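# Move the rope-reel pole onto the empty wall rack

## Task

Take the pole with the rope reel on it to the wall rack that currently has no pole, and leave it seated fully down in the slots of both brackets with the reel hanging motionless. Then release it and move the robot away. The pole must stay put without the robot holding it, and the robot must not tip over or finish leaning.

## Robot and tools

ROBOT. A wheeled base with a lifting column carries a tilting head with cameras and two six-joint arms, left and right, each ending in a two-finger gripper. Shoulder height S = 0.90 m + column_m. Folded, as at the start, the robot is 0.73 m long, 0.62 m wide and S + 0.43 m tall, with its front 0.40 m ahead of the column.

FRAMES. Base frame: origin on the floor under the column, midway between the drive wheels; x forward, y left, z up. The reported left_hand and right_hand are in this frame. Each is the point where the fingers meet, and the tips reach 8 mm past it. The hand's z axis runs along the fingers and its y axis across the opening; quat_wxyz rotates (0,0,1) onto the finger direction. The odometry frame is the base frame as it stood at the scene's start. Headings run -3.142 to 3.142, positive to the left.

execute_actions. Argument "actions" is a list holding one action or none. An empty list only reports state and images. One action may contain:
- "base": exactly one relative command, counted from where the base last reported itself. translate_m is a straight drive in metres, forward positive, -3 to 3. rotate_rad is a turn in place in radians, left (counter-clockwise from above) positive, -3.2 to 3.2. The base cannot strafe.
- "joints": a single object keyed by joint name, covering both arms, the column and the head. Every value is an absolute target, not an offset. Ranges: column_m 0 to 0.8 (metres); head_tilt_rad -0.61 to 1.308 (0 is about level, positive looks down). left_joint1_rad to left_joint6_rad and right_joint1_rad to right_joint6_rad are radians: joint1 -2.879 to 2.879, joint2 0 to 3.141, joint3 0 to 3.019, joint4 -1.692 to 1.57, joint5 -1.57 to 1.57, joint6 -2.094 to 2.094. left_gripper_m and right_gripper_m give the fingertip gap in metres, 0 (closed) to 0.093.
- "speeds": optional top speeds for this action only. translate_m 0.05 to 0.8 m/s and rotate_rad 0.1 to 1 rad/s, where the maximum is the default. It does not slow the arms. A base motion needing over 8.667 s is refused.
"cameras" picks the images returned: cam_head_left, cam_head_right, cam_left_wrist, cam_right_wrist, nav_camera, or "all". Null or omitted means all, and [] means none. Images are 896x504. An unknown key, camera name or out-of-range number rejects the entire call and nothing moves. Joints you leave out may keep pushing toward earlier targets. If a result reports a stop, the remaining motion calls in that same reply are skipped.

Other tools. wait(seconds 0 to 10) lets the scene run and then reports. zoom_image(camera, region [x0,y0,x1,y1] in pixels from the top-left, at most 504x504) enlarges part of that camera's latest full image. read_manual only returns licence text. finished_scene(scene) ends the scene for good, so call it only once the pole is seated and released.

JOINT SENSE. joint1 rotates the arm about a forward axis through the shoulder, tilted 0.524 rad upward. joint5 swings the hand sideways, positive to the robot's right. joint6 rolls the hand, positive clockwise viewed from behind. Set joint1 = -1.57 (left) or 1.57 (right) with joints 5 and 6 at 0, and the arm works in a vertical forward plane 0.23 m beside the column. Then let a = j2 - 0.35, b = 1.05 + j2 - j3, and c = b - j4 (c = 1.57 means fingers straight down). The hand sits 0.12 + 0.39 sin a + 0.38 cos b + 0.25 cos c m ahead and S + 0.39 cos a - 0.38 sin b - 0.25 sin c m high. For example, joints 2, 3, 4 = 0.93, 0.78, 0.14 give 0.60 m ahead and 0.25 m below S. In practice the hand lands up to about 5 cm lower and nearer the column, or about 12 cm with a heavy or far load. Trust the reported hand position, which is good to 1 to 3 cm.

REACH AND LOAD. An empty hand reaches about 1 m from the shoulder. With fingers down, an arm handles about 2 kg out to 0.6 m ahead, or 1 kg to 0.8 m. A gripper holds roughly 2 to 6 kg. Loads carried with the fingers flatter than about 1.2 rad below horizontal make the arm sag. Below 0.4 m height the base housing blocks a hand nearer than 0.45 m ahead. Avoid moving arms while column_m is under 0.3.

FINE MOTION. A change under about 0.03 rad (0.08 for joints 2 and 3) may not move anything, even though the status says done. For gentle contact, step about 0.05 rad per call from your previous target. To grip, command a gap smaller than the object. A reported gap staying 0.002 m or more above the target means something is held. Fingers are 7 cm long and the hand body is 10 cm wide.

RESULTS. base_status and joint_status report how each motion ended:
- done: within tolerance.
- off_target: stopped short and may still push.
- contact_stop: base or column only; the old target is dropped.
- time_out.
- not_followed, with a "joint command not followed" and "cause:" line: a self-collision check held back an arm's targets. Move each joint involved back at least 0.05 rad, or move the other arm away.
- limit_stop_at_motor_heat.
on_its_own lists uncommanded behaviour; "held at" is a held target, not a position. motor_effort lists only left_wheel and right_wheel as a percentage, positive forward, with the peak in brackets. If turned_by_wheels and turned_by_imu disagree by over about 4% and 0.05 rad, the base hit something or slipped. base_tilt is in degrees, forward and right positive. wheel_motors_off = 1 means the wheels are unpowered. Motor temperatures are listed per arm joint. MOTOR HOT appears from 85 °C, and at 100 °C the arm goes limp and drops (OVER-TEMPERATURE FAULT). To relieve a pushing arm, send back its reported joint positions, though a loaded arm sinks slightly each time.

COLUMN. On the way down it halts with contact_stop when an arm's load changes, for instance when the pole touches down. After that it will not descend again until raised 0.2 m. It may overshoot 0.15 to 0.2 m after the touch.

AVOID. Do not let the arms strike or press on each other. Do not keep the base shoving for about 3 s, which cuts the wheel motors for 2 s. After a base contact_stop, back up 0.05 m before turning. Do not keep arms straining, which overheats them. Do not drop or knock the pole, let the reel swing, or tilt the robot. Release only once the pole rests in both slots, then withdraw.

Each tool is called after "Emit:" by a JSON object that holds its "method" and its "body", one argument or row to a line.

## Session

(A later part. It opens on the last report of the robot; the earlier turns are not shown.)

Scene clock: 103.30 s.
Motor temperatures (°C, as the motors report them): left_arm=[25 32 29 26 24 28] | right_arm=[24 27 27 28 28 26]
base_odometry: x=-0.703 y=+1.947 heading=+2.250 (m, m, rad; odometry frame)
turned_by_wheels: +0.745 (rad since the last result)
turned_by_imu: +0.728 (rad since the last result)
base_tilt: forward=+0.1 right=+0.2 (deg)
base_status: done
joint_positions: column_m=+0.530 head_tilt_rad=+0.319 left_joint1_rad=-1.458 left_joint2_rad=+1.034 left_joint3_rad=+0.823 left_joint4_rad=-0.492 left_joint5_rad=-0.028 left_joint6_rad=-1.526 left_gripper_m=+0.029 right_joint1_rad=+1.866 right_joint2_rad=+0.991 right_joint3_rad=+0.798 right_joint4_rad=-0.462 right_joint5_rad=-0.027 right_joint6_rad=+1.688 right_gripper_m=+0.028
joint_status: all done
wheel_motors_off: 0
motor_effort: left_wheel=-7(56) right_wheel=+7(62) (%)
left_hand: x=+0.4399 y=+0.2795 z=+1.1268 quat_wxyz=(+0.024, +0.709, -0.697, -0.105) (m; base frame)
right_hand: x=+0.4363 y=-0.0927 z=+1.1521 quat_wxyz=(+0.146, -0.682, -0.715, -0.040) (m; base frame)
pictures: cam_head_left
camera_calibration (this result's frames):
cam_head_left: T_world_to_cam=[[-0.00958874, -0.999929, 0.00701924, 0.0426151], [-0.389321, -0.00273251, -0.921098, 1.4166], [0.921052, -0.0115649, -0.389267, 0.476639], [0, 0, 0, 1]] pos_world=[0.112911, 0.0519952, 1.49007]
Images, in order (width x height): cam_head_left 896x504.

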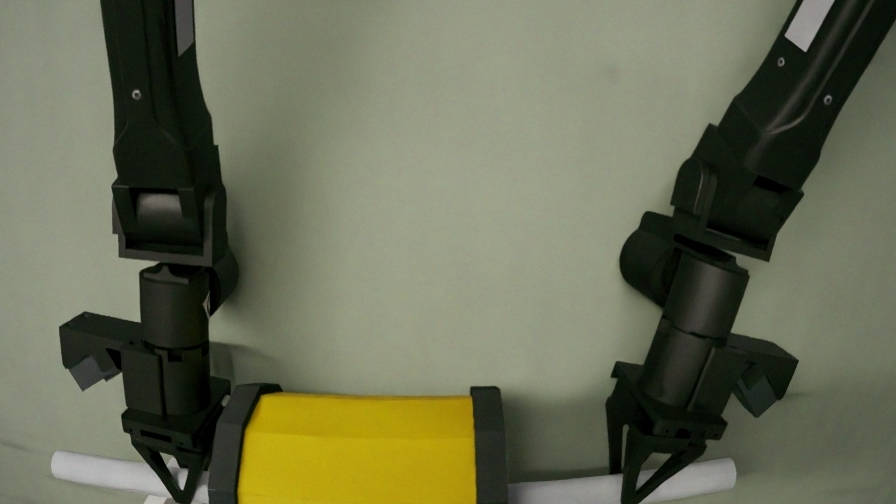

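Hit the wall. Back up and look.

Emit:
{"method": "execute_actions", "body": {
  "actions": [
    {"base":{"translate_m":-0.7},"speeds":{"translate_m":0.4}}
  ],
  "cameras": ["cam_head_left"]
}}

Scene clock: 107.87 s.
Motor temperatures (°C, as the motors report them): left_arm=[25 33 29 26 24 27] | right_arm=[24 27 27 28 28 27]
base_odometry: x=-0.262 y=+1.403 heading=+2.251 (m, m, rad; odometry frame)
turned_by_wheels: +0.001 (rad since the last result)
turned_by_imu: +0.000 (rad since the last result)
base_tilt: forward=+0.2 right=+0.2 (deg)
base_status: done
joint_positions: column_m=+0.530 head_tilt_rad=+0.319 left_joint1_rad=-1.451 left_joint2_rad=+1.010 left_joint3_rad=+0.873 left_joint4_rad=-0.476 left_joint5_rad=-0.028 left_joint6_rad=-1.572 left_gripper_m=+0.029 right_joint1_rad=+1.866 right_joint2_rad=+0.985 right_joint3_rad=+0.889 right_joint4_rad=-0.457 right_joint5_rad=-0.023 right_joint6_rad=+1.631 right_gripper_m=+0.028
joint_status: not commanded
wheel_motors_off: 0
motor_effort: left_wheel=+2(47) right_wheel=-2(53) (%)
left_hand: x=+0.4812 y=+0.2840 z=+1.1400 quat_wxyz=(-0.014, +0.727, -0.682, -0.077) (m; base frame)
right_hand: x=+0.4943 y=-0.0880 z=+1.1658 quat_wxyz=(+0.111, -0.667, -0.732, -0.084) (m; base frame)
pictures: cam_head_left
camera_calibration (this result's frames):
cam_head_left: T_world_to_cam=[[-0.00959034, -0.999929, 0.00701706, 0.0426185], [-0.38911, -0.00273251, -0.921187, 1.41672], [0.921141, -0.0115649, -0.389057, 0.476316], [0, 0, 0, 1]] pos_world=[0.112917, 0.0519952, 1.49008]
Images, in order (width x height): cam_head_left 896x504.

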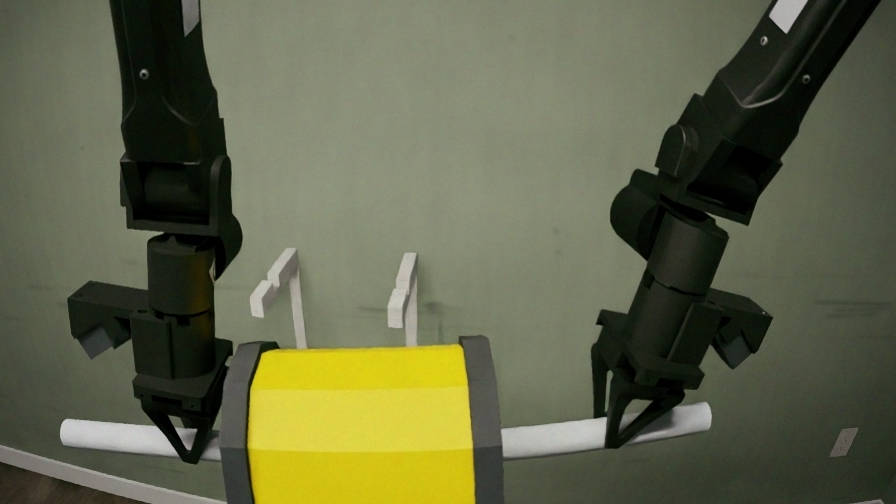

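Emit:
{"method": "execute_actions", "body": {
  "actions": [
    {"base":{"rotate_rad":0.25},"speeds":{"rotate_rad":0.4}}
  ],
  "cameras": []
}}

Emit:
{"method": "execute_actions", "body": {
  "actions": [
    {"base":{"translate_m":0.42},"speeds":{"translate_m":0.3}}
  ],
  "cameras": []
}}

Emit:
{"method": "execute_actions", "body": {
  "actions": [
    {"base":{"rotate_rad":-0.25},"speeds":{"rotate_rad":0.4},"joints":{"head_tilt_rad":0.7}}
  ],
  "cameras": ["cam_head_left","cam_right_wrist"]
}}

Scene clock: 110.87 s.
Motor temperatures (°C, as the motors report them): left_arm=[25 33 29 26 24 27] | right_arm=[24 27 27 28 28 27]
base_odometry: x=-0.262 y=+1.402 heading=+2.500 (m, m, rad; odometry frame)
turned_by_wheels: +0.249 (rad since the last result)
turned_by_imu: +0.242 (rad since the last result)
base_tilt: forward=+0.2 right=+0.2 (deg)
base_status: done
joint_positions: column_m=+0.530 head_tilt_rad=+0.319 left_joint1_rad=-1.449 left_joint2_rad=+1.010 left_joint3_rad=+0.873 left_joint4_rad=-0.476 left_joint5_rad=-0.026 left_joint6_rad=-1.573 left_gripper_m=+0.029 right_joint1_rad=+1.868 right_joint2_rad=+0.985 right_joint3_rad=+0.889 right_joint4_rad=-0.457 right_joint5_rad=-0.023 right_joint6_rad=+1.631 right_gripper_m=+0.028
joint_status: not commanded
wheel_motors_off: 0
motor_effort: left_wheel=+0(48) right_wheel=+2(52) (%)
left_hand: x=+0.4812 y=+0.2845 z=+1.1400 quat_wxyz=(-0.014, +0.728, -0.681, -0.077) (m; base frame)
right_hand: x=+0.4942 y=-0.0875 z=+1.1660 quat_wxyz=(+0.111, -0.667, -0.732, -0.084) (m; base frame)
pictures: none
No camera images: the call's "cameras" was empty. Leave "cameras" out to get every camera's image.

Scene clock: 113.73 s.
Motor temperatures (°C, as the motors report them): left_arm=[25 33 29 26 24 27] | right_arm=[24 27 27 28 28 27]
base_odometry: x=-0.599 y=+1.654 heading=+2.501 (m, m, rad; odometry frame)
turned_by_wheels: +0.001 (rad since the last result)
turned_by_imu: +0.000 (rad since the last result)
base_tilt: forward=+0.2 right=+0.2 (deg)
base_status: done
joint_positions: column_m=+0.530 head_tilt_rad=+0.319 left_joint1_rad=-1.449 left_joint2_rad=+1.009 left_joint3_rad=+0.873 left_joint4_rad=-0.476 left_joint5_rad=-0.026 left_joint6_rad=-1.573 left_gripper_m=+0.029 right_joint1_rad=+1.868 right_joint2_rad=+0.984 right_joint3_rad=+0.889 right_joint4_rad=-0.457 right_joint5_rad=-0.023 right_joint6_rad=+1.631 right_gripper_m=+0.028
joint_status: not commanded
wheel_motors_off: 0
motor_effort: left_wheel=+1(53) right_wheel=-2(63) (%)
left_hand: x=+0.4813 y=+0.2844 z=+1.1401 quat_wxyz=(-0.014, +0.728, -0.681, -0.077) (m; base frame)
right_hand: x=+0.4946 y=-0.0875 z=+1.1664 quat_wxyz=(+0.111, -0.667, -0.732, -0.084) (m; base frame)
pictures: none
No camera images: the call's "cameras" was empty. Leave "cameras" out to get every camera's image.

Scene clock: 115.30 s.
Motor temperatures (°C, as the motors report them): left_arm=[25 33 29 26 24 27] | right_arm=[24 27 27 28 28 27]
base_odometry: x=-0.599 y=+1.654 heading=+2.253 (m, m, rad; odometry frame)
turned_by_wheels: -0.248 (rad since the last result)
turned_by_imu: -0.244 (rad since the last result)
base_tilt: forward=+0.2 right=+0.2 (deg)
base_status: done
joint_positions: column_m=+0.530 head_tilt_rad=+0.703 left_joint1_rad=-1.448 left_joint2_rad=+1.009 left_joint3_rad=+0.873 left_joint4_rad=-0.476 left_joint5_rad=-0.026 left_joint6_rad=-1.573 left_gripper_m=+0.029 right_joint1_rad=+1.869 right_joint2_rad=+0.984 right_joint3_rad=+0.889 right_joint4_rad=-0.457 right_joint5_rad=-0.022 right_joint6_rad=+1.631 right_gripper_m=+0.028
joint_status: all done
wheel_motors_off: 0
motor_effort: left_wheel=+0(37) right_wheel=-1(52) (%)
left_hand: x=+0.4812 y=+0.2851 z=+1.1402 quat_wxyz=(-0.014, +0.728, -0.681, -0.077) (m; base frame)
right_hand: x=+0.4945 y=-0.0869 z=+1.1666 quat_wxyz=(+0.111, -0.667, -0.732, -0.085) (m; base frame)
pictures: cam_head_left, cam_right_wrist
camera_calibration (this result's frames):
cam_head_left: T_world_to_cam=[[-0.00626658, -0.999929, 0.0100967, 0.0377839], [-0.705635, -0.00273251, -0.708571, 1.11025], [0.708548, -0.0115649, -0.705568, 0.966741], [0, 0, 0, 1]] pos_world=[0.0986834, 0.0519952, 1.46841]
cam_right_wrist: T_world_to_cam=[[-0.994411, -0.0994128, 0.0355636, 0.439515], [-0.0344829, 0.624155, 0.780539, -0.8349], [-0.0997928, 0.77495, -0.624094, 0.965469], [0, 0, 0, 1]] pos_world=[0.504615, -0.18339, 1.23858]
Images, in order (width x height): cam_head_left 896x504, cam_right_wrist 896x504.

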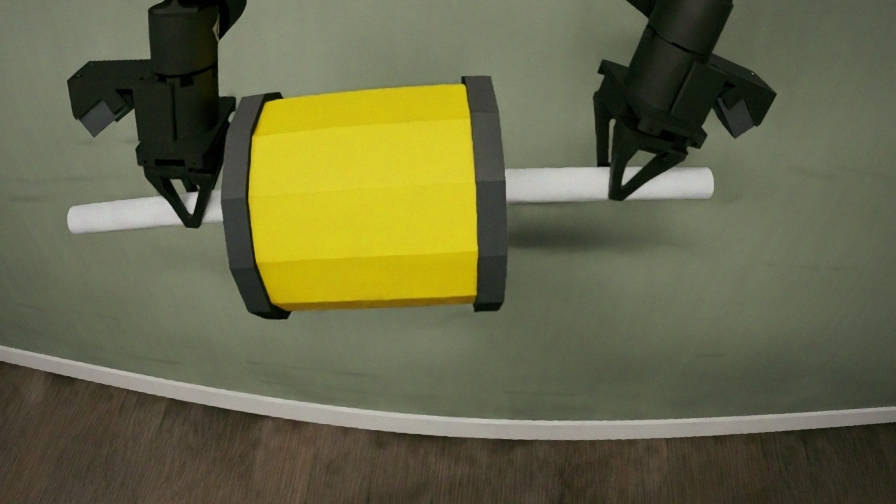

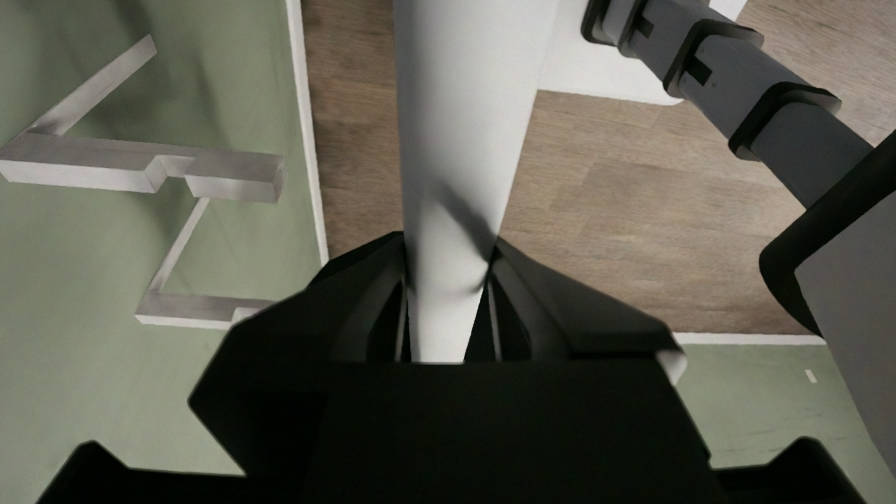

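Emit:
{"method": "execute_actions", "body": {
  "actions": [
    {"base":{"translate_m":0.2},"speeds":{"translate_m":0.2}}
  ],
  "cameras": ["cam_head_left","cam_right_wrist"]
}}

Scene clock: 117.77 s.
Motor temperatures (°C, as the motors report them): left_arm=[25 33 28 26 24 27] | right_arm=[24 27 27 28 28 27]
base_odometry: x=-0.725 y=+1.809 heading=+2.251 (m, m, rad; odometry frame)
turned_by_wheels: -0.001 (rad since the last result)
turned_by_imu: -0.002 (rad since the last result)
base_tilt: forward=+0.2 right=+0.1 (deg)
base_status: done
joint_positions: column_m=+0.530 head_tilt_rad=+0.703 left_joint1_rad=-1.448 left_joint2_rad=+1.008 left_joint3_rad=+0.873 left_joint4_rad=-0.476 left_joint5_rad=-0.026 left_joint6_rad=-1.573 left_gripper_m=+0.029 right_joint1_rad=+1.869 right_joint2_rad=+0.983 right_joint3_rad=+0.889 right_joint4_rad=-0.456 right_joint5_rad=-0.022 right_joint6_rad=+1.631 right_gripper_m=+0.028
joint_status: not commanded
wheel_motors_off: 0
motor_effort: left_wheel=-2(42) right_wheel=+2(54) (%)
left_hand: x=+0.4815 y=+0.2851 z=+1.1405 quat_wxyz=(-0.015, +0.728, -0.681, -0.077) (m; base frame)
right_hand: x=+0.4948 y=-0.0869 z=+1.1668 quat_wxyz=(+0.111, -0.667, -0.732, -0.085) (m; base frame)
pictures: cam_head_left, cam_right_wrist
camera_calibration (this result's frames):
cam_head_left: T_world_to_cam=[[-0.00626034, -0.999929, 0.0101006, 0.0377777], [-0.706072, -0.00273251, -0.708134, 1.10961], [0.708112, -0.0115649, -0.706005, 0.967426], [0, 0, 0, 1]] pos_world=[0.0986541, 0.0519952, 1.46838]
cam_right_wrist: T_world_to_cam=[[-0.994478, -0.0991288, 0.0344592, 0.441159], [-0.0351548, 0.624034, 0.780606, -0.83485], [-0.0988843, 0.775084, -0.624072, 0.965236], [0, 0, 0, 1]] pos_world=[0.504821, -0.183433, 1.23886]
Images, in order (width x height): cam_head_left 896x504, cam_right_wrist 896x504.

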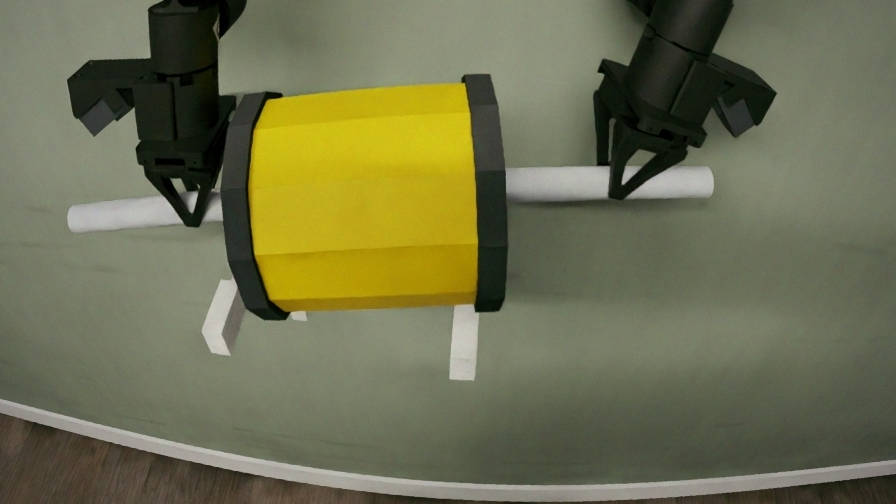

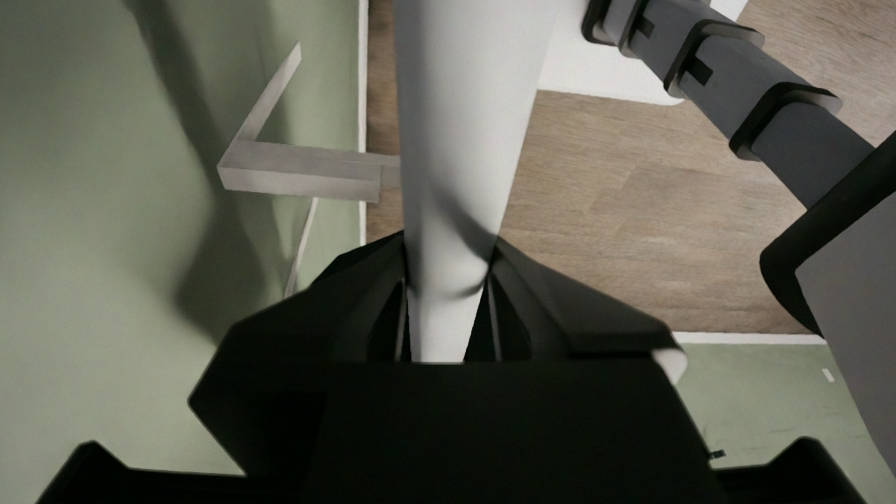

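Shift a bit left and forward, then lower.

Emit:
{"method": "execute_actions", "body": {
  "actions": [
    {"base":{"translate_m":0.04},"joints":{"left_joint1_rad":-1.37,"right_joint1_rad":1.95}}
  ],
  "cameras": []
}}

Emit:
{"method": "execute_actions", "body": {
  "actions": [
    {"joints":{"column_m":0.3}}
  ],
  "cameras": ["cam_head_left"]
}}

Scene clock: 119.90 s.
Motor temperatures (°C, as the motors report them): left_arm=[25 33 28 26 24 27] | right_arm=[24 27 27 28 28 27]
base_odometry: x=-0.750 y=+1.841 heading=+2.250 (m, m, rad; odometry frame)
turned_by_wheels: -0.001 (rad since the last result)
turned_by_imu: -0.002 (rad since the last result)
base_tilt: forward=+0.2 right=+0.2 (deg)
base_status: done
joint_positions: column_m=+0.530 head_tilt_rad=+0.703 left_joint1_rad=-1.384 left_joint2_rad=+1.007 left_joint3_rad=+0.873 left_joint4_rad=-0.476 left_joint5_rad=-0.013 left_joint6_rad=-1.548 left_gripper_m=+0.029 right_joint1_rad=+1.928 right_joint2_rad=+0.984 right_joint3_rad=+0.894 right_joint4_rad=-0.451 right_joint5_rad=-0.023 right_joint6_rad=+1.651 right_gripper_m=+0.028
joint_status: all done
wheel_motors_off: 0
motor_effort: left_wheel=-3(35) right_wheel=+2(33) (%)
left_hand: x=+0.4794 y=+0.3118 z=+1.1446 quat_wxyz=(-0.028, +0.731, -0.676, -0.092) (m; base frame)
right_hand: x=+0.4945 y=-0.0610 z=+1.1752 quat_wxyz=(+0.127, -0.661, -0.732, -0.105) (m; base frame)
pictures: none
No camera images: the call's "cameras" was empty. Leave "cameras" out to get every camera's image.

Scene clock: 120.20 s.
Motor temperatures (°C, as the motors report them): left_arm=[25 33 28 26 24 27] | right_arm=[24 27 27 28 28 27]
base_odometry: x=-0.750 y=+1.841 heading=+2.250 (m, m, rad; odometry frame)
turned_by_wheels: +0.000 (rad since the last result)
turned_by_imu: +0.000 (rad since the last result)
base_tilt: forward=+0.1 right=+0.1 (deg)
base_status: not commanded
joint_positions: column_m=+0.530 head_tilt_rad=+0.703 left_joint1_rad=-1.384 left_joint2_rad=+1.007 left_joint3_rad=+0.873 left_joint4_rad=-0.476 left_joint5_rad=-0.013 left_joint6_rad=-1.548 left_gripper_m=+0.029 right_joint1_rad=+1.928 right_joint2_rad=+0.984 right_joint3_rad=+0.894 right_joint4_rad=-0.451 right_joint5_rad=-0.023 right_joint6_rad=+1.651 right_gripper_m=+0.028
joint_status: column_m contact_stop (moved +0.000 of -0.230)
wheel_motors_off: 0
on_its_own: column_m is held at +0.530, not at your +0.300, since a contact_stop
motor_effort: left_wheel=-2(2) right_wheel=+2(3) (%)
left_hand: x=+0.4794 y=+0.3118 z=+1.1446 quat_wxyz=(-0.028, +0.731, -0.676, -0.092) (m; base frame)
right_hand: x=+0.4945 y=-0.0610 z=+1.1752 quat_wxyz=(+0.127, -0.661, -0.732, -0.105) (m; base frame)
pictures: cam_head_left
camera_calibration (this result's frames):
cam_head_left: T_world_to_cam=[[-0.00625946, -0.999929, 0.0101011, 0.0377768], [-0.706134, -0.00273251, -0.708073, 1.10952], [0.70805, -0.0115649, -0.706067, 0.967523], [0, 0, 0, 1]] pos_world=[0.0986499, 0.0519952, 1.46837]
Images, in order (width x height): cam_head_left 896x504.

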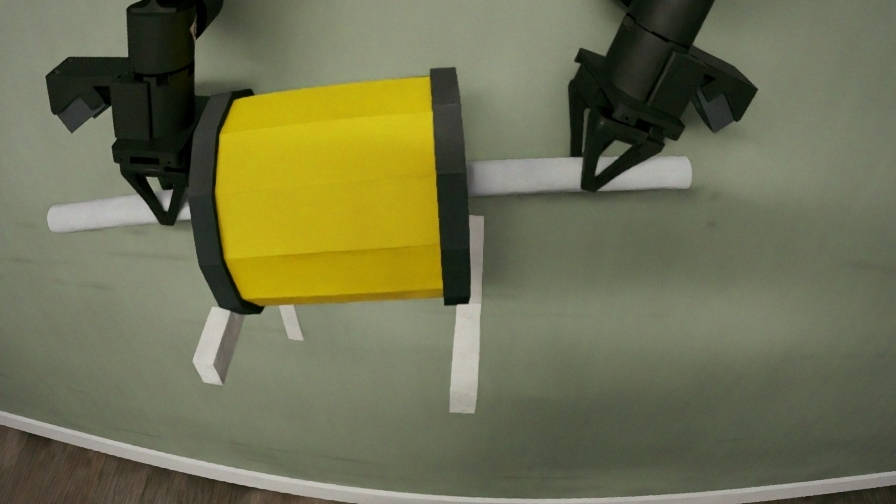

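Column locked; lower with the arms.

Emit:
{"method": "execute_actions", "body": {
  "actions": [
    {"joints":{"right_joint2_rad":1.3,"right_joint3_rad":0.97,"right_joint4_rad":-0.19,"left_joint2_rad":1.3,"left_joint3_rad":0.97,"left_joint4_rad":-0.19}}
  ],
  "cameras": ["cam_head_left"]
}}

Scene clock: 122.30 s.
Motor temperatures (°C, as the motors report them): left_arm=[25 33 28 26 24 27] | right_arm=[24 27 27 28 28 27]
base_odometry: x=-0.750 y=+1.840 heading=+2.250 (m, m, rad; odometry frame)
turned_by_wheels: +0.000 (rad since the last result)
turned_by_imu: -0.001 (rad since the last result)
base_tilt: forward=+0.2 right=+0.2 (deg)
base_status: not commanded
joint_positions: column_m=+0.530 head_tilt_rad=+0.703 left_joint1_rad=-1.369 left_joint2_rad=+1.367 left_joint3_rad=+0.948 left_joint4_rad=-0.201 left_joint5_rad=-0.022 left_joint6_rad=-1.550 left_gripper_m=+0.029 right_joint1_rad=+1.916 right_joint2_rad=+1.338 right_joint3_rad=+0.971 right_joint4_rad=-0.179 right_joint5_rad=-0.011 right_joint6_rad=+1.636 right_gripper_m=+0.028
joint_status: all done
wheel_motors_off: 0
on_its_own: column_m is held at +0.530, not at your +0.300, since a contact_stop
motor_effort: left_wheel=-3(5) right_wheel=+4(4) (%)
left_hand: x=+0.4622 y=+0.3406 z=+1.0192 quat_wxyz=(-0.032, +0.733, -0.672, -0.102) (m; base frame)
right_hand: x=+0.4831 y=-0.0319 z=+1.0488 quat_wxyz=(+0.120, -0.658, -0.737, -0.096) (m; base frame)
pictures: cam_head_left
camera_calibration (this result's frames):
cam_head_left: T_world_to_cam=[[-0.00625946, -0.999929, 0.0101011, 0.0377768], [-0.706134, -0.00273251, -0.708073, 1.10952], [0.708051, -0.0115649, -0.706067, 0.967522], [0, 0, 0, 1]] pos_world=[0.0986499, 0.0519952, 1.46837]
Images, in order (width x height): cam_head_left 896x504.

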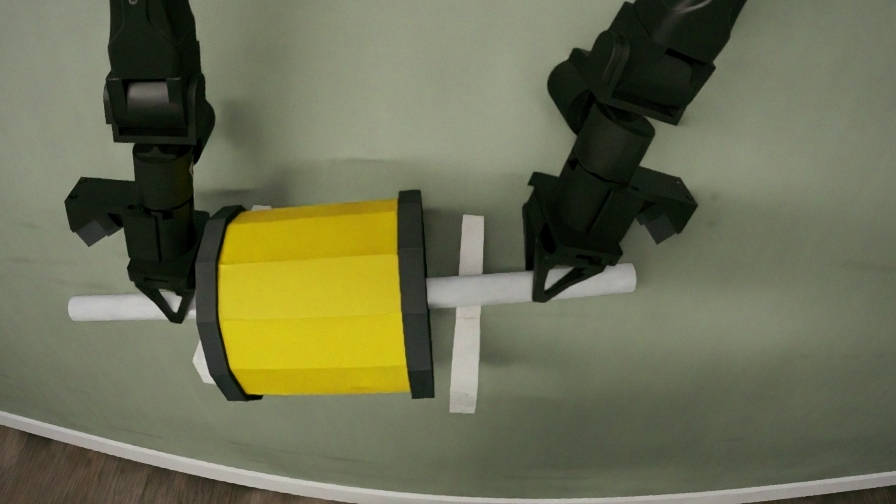

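Now too far left; shift right ~3 cm.

Emit:
{"method": "execute_actions", "body": {
  "actions": [
    {"joints":{"left_joint1_rad":-1.45,"right_joint1_rad":1.84}}
  ],
  "cameras": []
}}

Emit:
{"method": "execute_actions", "body": {
  "actions": [
    {"joints":{"right_joint2_rad":1.42,"right_joint3_rad":1.0,"right_joint4_rad":-0.1,"left_joint2_rad":1.42,"left_joint3_rad":1.0,"left_joint4_rad":-0.1}}
  ],
  "cameras": ["cam_head_left"]
}}

Scene clock: 123.80 s.
Motor temperatures (°C, as the motors report them): left_arm=[25 33 28 26 24 27] | right_arm=[24 27 27 28 28 27]
base_odometry: x=-0.750 y=+1.840 heading=+2.250 (m, m, rad; odometry frame)
turned_by_wheels: +0.000 (rad since the last result)
turned_by_imu: +0.000 (rad since the last result)
base_tilt: forward=+0.1 right=+0.1 (deg)
base_status: not commanded
joint_positions: column_m=+0.530 head_tilt_rad=+0.703 left_joint1_rad=-1.435 left_joint2_rad=+1.364 left_joint3_rad=+0.959 left_joint4_rad=-0.198 left_joint5_rad=-0.030 left_joint6_rad=-1.560 left_gripper_m=+0.029 right_joint1_rad=+1.840 right_joint2_rad=+1.340 right_joint3_rad=+0.971 right_joint4_rad=-0.180 right_joint5_rad=-0.045 right_joint6_rad=+1.621 right_gripper_m=+0.028
joint_status: all done
wheel_motors_off: 0
on_its_own: column_m is held at +0.530, not at your +0.300, since a contact_stop
motor_effort: left_wheel=-3(4) right_wheel=+3(3) (%)
left_hand: x=+0.4742 y=+0.3062 z=+1.0149 quat_wxyz=(-0.023, +0.726, -0.683, -0.080) (m; base frame)
right_hand: x=+0.4881 y=-0.0674 z=+1.0384 quat_wxyz=(+0.109, -0.669, -0.730, -0.085) (m; base frame)
pictures: none
No camera images: the call's "cameras" was empty. Leave "cameras" out to get every camera's image.

Scene clock: 124.50 s.
Motor temperatures (°C, as the motors report them): left_arm=[25 33 28 26 24 27] | right_arm=[24 27 26 28 28 27]
base_odometry: x=-0.750 y=+1.840 heading=+2.250 (m, m, rad; odometry frame)
turned_by_wheels: +0.000 (rad since the last result)
turned_by_imu: +0.000 (rad since the last result)
base_tilt: forward=+0.1 right=+0.1 (deg)
base_status: not commanded
joint_positions: column_m=+0.530 head_tilt_rad=+0.703 left_joint1_rad=-1.435 left_joint2_rad=+1.387 left_joint3_rad=+0.968 left_joint4_rad=-0.149 left_joint5_rad=-0.035 left_joint6_rad=-1.565 left_gripper_m=+0.029 right_joint1_rad=+1.835 right_joint2_rad=+1.397 right_joint3_rad=+0.994 right_joint4_rad=-0.108 right_joint5_rad=-0.039 right_joint6_rad=+1.616 right_gripper_m=+0.028
joint_status: all done
wheel_motors_off: 0
on_its_own: column_m is held at +0.530, not at your +0.300, since a contact_stop
motor_effort: left_wheel=-2(5) right_wheel=+6(8) (%)
left_hand: x=+0.4821 y=+0.3083 z=+1.0066 quat_wxyz=(-0.037, +0.727, -0.682, -0.069) (m; base frame)
right_hand: x=+0.4958 y=-0.0653 z=+1.0173 quat_wxyz=(+0.093, -0.670, -0.730, -0.096) (m; base frame)
pictures: cam_head_left
camera_calibration (this result's frames):
cam_head_left: T_world_to_cam=[[-0.00625946, -0.999929, 0.0101011, 0.0377768], [-0.706134, -0.00273251, -0.708073, 1.10952], [0.70805, -0.0115649, -0.706067, 0.967527], [0, 0, 0, 1]] pos_world=[0.0986499, 0.0519952, 1.46838]
Images, in order (width x height): cam_head_left 896x504.

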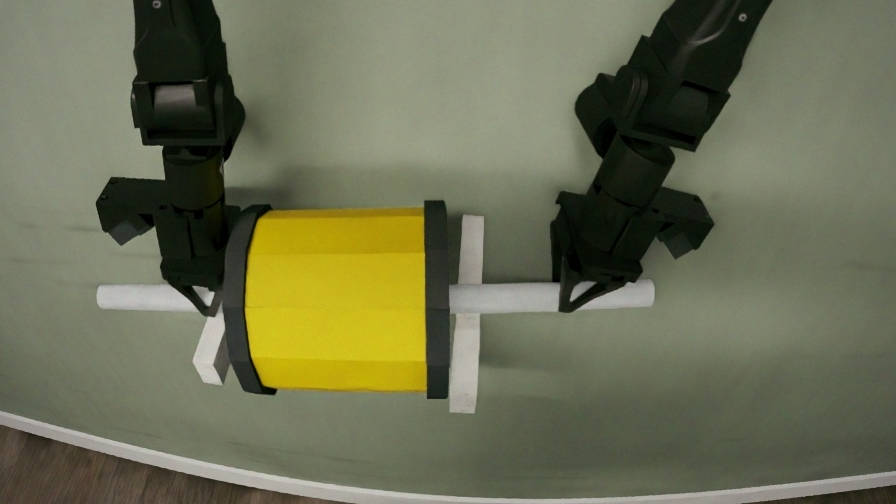

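Emit:
{"method": "execute_actions", "body": {
  "actions": [
    {"joints":{"right_gripper_m":0.09,"left_gripper_m":0.09}}
  ],
  "cameras": []
}}

Emit:
{"method": "execute_actions", "body": {
  "actions": [
    {"joints":{"column_m":0.7}}
  ],
  "cameras": []
}}

Emit:
{"method": "execute_actions", "body": {
  "actions": [
    {"base":{"translate_m":-0.5}}
  ],
  "cameras": ["cam_head_left"]
}}

Scene clock: 125.97 s.
Motor temperatures (°C, as the motors report them): left_arm=[25 33 28 26 24 27] | right_arm=[24 27 26 28 28 27]
base_odometry: x=-0.750 y=+1.840 heading=+2.250 (m, m, rad; odometry frame)
turned_by_wheels: +0.000 (rad since the last result)
turned_by_imu: +0.000 (rad since the last result)
base_tilt: forward=+0.2 right=+0.1 (deg)
base_status: not commanded
joint_positions: column_m=+0.530 head_tilt_rad=+0.703 left_joint1_rad=-1.437 left_joint2_rad=+1.394 left_joint3_rad=+0.978 left_joint4_rad=-0.121 left_joint5_rad=-0.031 left_joint6_rad=-1.565 left_gripper_m=+0.090 right_joint1_rad=+1.835 right_joint2_rad=+1.409 right_joint3_rad=+0.994 right_joint4_rad=-0.108 right_joint5_rad=-0.039 right_joint6_rad=+1.580 right_gripper_m=+0.090
joint_status: all done
wheel_motors_off: 0
on_its_own: column_m is held at +0.530, not at your +0.300, since a contact_stop
motor_effort: left_wheel=-3(5) right_wheel=+4(8) (%)
left_hand: x=+0.4921 y=+0.3077 z=+1.0038 quat_wxyz=(-0.046, +0.727, -0.683, -0.057) (m; base frame)
right_hand: x=+0.4909 y=-0.0649 z=+1.0129 quat_wxyz=(+0.095, -0.656, -0.743, -0.093) (m; base frame)
pictures: none
No camera images: the call's "cameras" was empty. Leave "cameras" out to get every camera's image.

Scene clock: 128.77 s.
Motor temperatures (°C, as the motors report them): left_arm=[25 33 28 26 24 27] | right_arm=[24 27 26 28 27 27]
base_odometry: x=-0.750 y=+1.840 heading=+2.250 (m, m, rad; odometry frame)
turned_by_wheels: +0.000 (rad since the last result)
turned_by_imu: -0.001 (rad since the last result)
base_tilt: forward=+0.2 right=+0.1 (deg)
base_status: not commanded
joint_positions: column_m=+0.700 head_tilt_rad=+0.703 left_joint1_rad=-1.439 left_joint2_rad=+1.411 left_joint3_rad=+0.986 left_joint4_rad=-0.117 left_joint5_rad=-0.030 left_joint6_rad=-1.565 left_gripper_m=+0.090 right_joint1_rad=+1.835 right_joint2_rad=+1.410 right_joint3_rad=+0.994 right_joint4_rad=-0.108 right_joint5_rad=-0.039 right_joint6_rad=+1.580 right_gripper_m=+0.090
joint_status: all done
wheel_motors_off: 0
motor_effort: left_wheel=-4(3) right_wheel=+4(4) (%)
left_hand: x=+0.4905 y=+0.3068 z=+1.1678 quat_wxyz=(-0.043, +0.726, -0.684, -0.058) (m; base frame)
right_hand: x=+0.4905 y=-0.0649 z=+1.1826 quat_wxyz=(+0.095, -0.656, -0.743, -0.093) (m; base frame)
pictures: none
No camera images: the call's "cameras" was empty. Leave "cameras" out to get every camera's image.

Scene clock: 131.40 s.
Motor temperatures (°C, as the motors report them): left_arm=[25 33 28 26 24 27] | right_arm=[24 27 26 28 27 27]
base_odometry: x=-0.436 y=+1.451 heading=+2.249 (m, m, rad; odometry frame)
turned_by_wheels: -0.001 (rad since the last result)
turned_by_imu: -0.002 (rad since the last result)
base_tilt: forward=+0.2 right=+0.2 (deg)
base_status: done
joint_positions: column_m=+0.700 head_tilt_rad=+0.704 left_joint1_rad=-1.441 left_joint2_rad=+1.412 left_joint3_rad=+0.995 left_joint4_rad=-0.114 left_joint5_rad=-0.029 left_joint6_rad=-1.565 left_gripper_m=+0.090 right_joint1_rad=+1.835 right_joint2_rad=+1.414 right_joint3_rad=+0.996 right_joint4_rad=-0.108 right_joint5_rad=-0.039 right_joint6_rad=+1.579 right_gripper_m=+0.090
joint_status: not commanded
wheel_motors_off: 0
motor_effort: left_wheel=-2(42) right_wheel=+1(61) (%)
left_hand: x=+0.4966 y=+0.3058 z=+1.1673 quat_wxyz=(-0.047, +0.726, -0.684, -0.053) (m; base frame)
right_hand: x=+0.4898 y=-0.0647 z=+1.1813 quat_wxyz=(+0.096, -0.656, -0.743, -0.092) (m; base frame)
pictures: cam_head_left
camera_calibration (this result's frames):
cam_head_left: T_world_to_cam=[[-0.00625596, -0.999929, 0.0101033, 0.0360557], [-0.706379, -0.00273251, -0.707828, 1.2295], [0.707806, -0.0115649, -0.706312, 1.08799], [0, 0, 0, 1]] pos_world=[0.0986335, 0.0519952, 1.63837]
Images, in order (width x height): cam_head_left 896x504.

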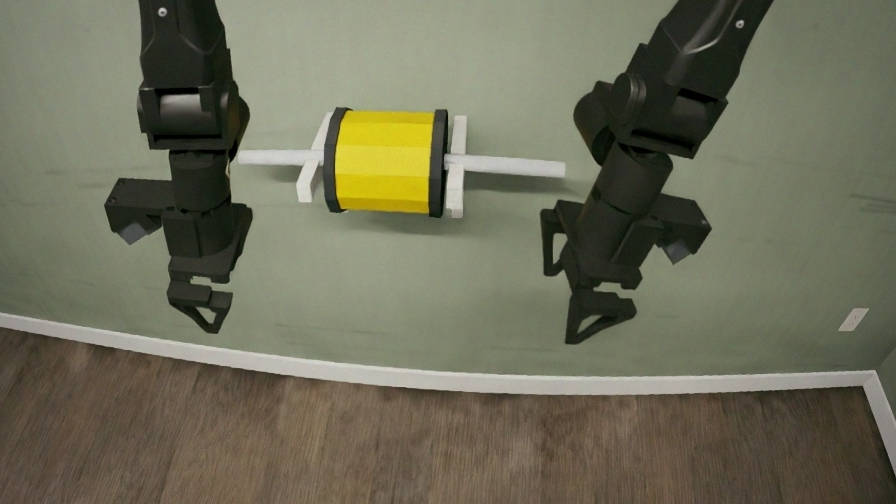

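Emit:
{"method": "finished_scene", "body": {
  "scene": 2
}}

The scene is finished: the task was done.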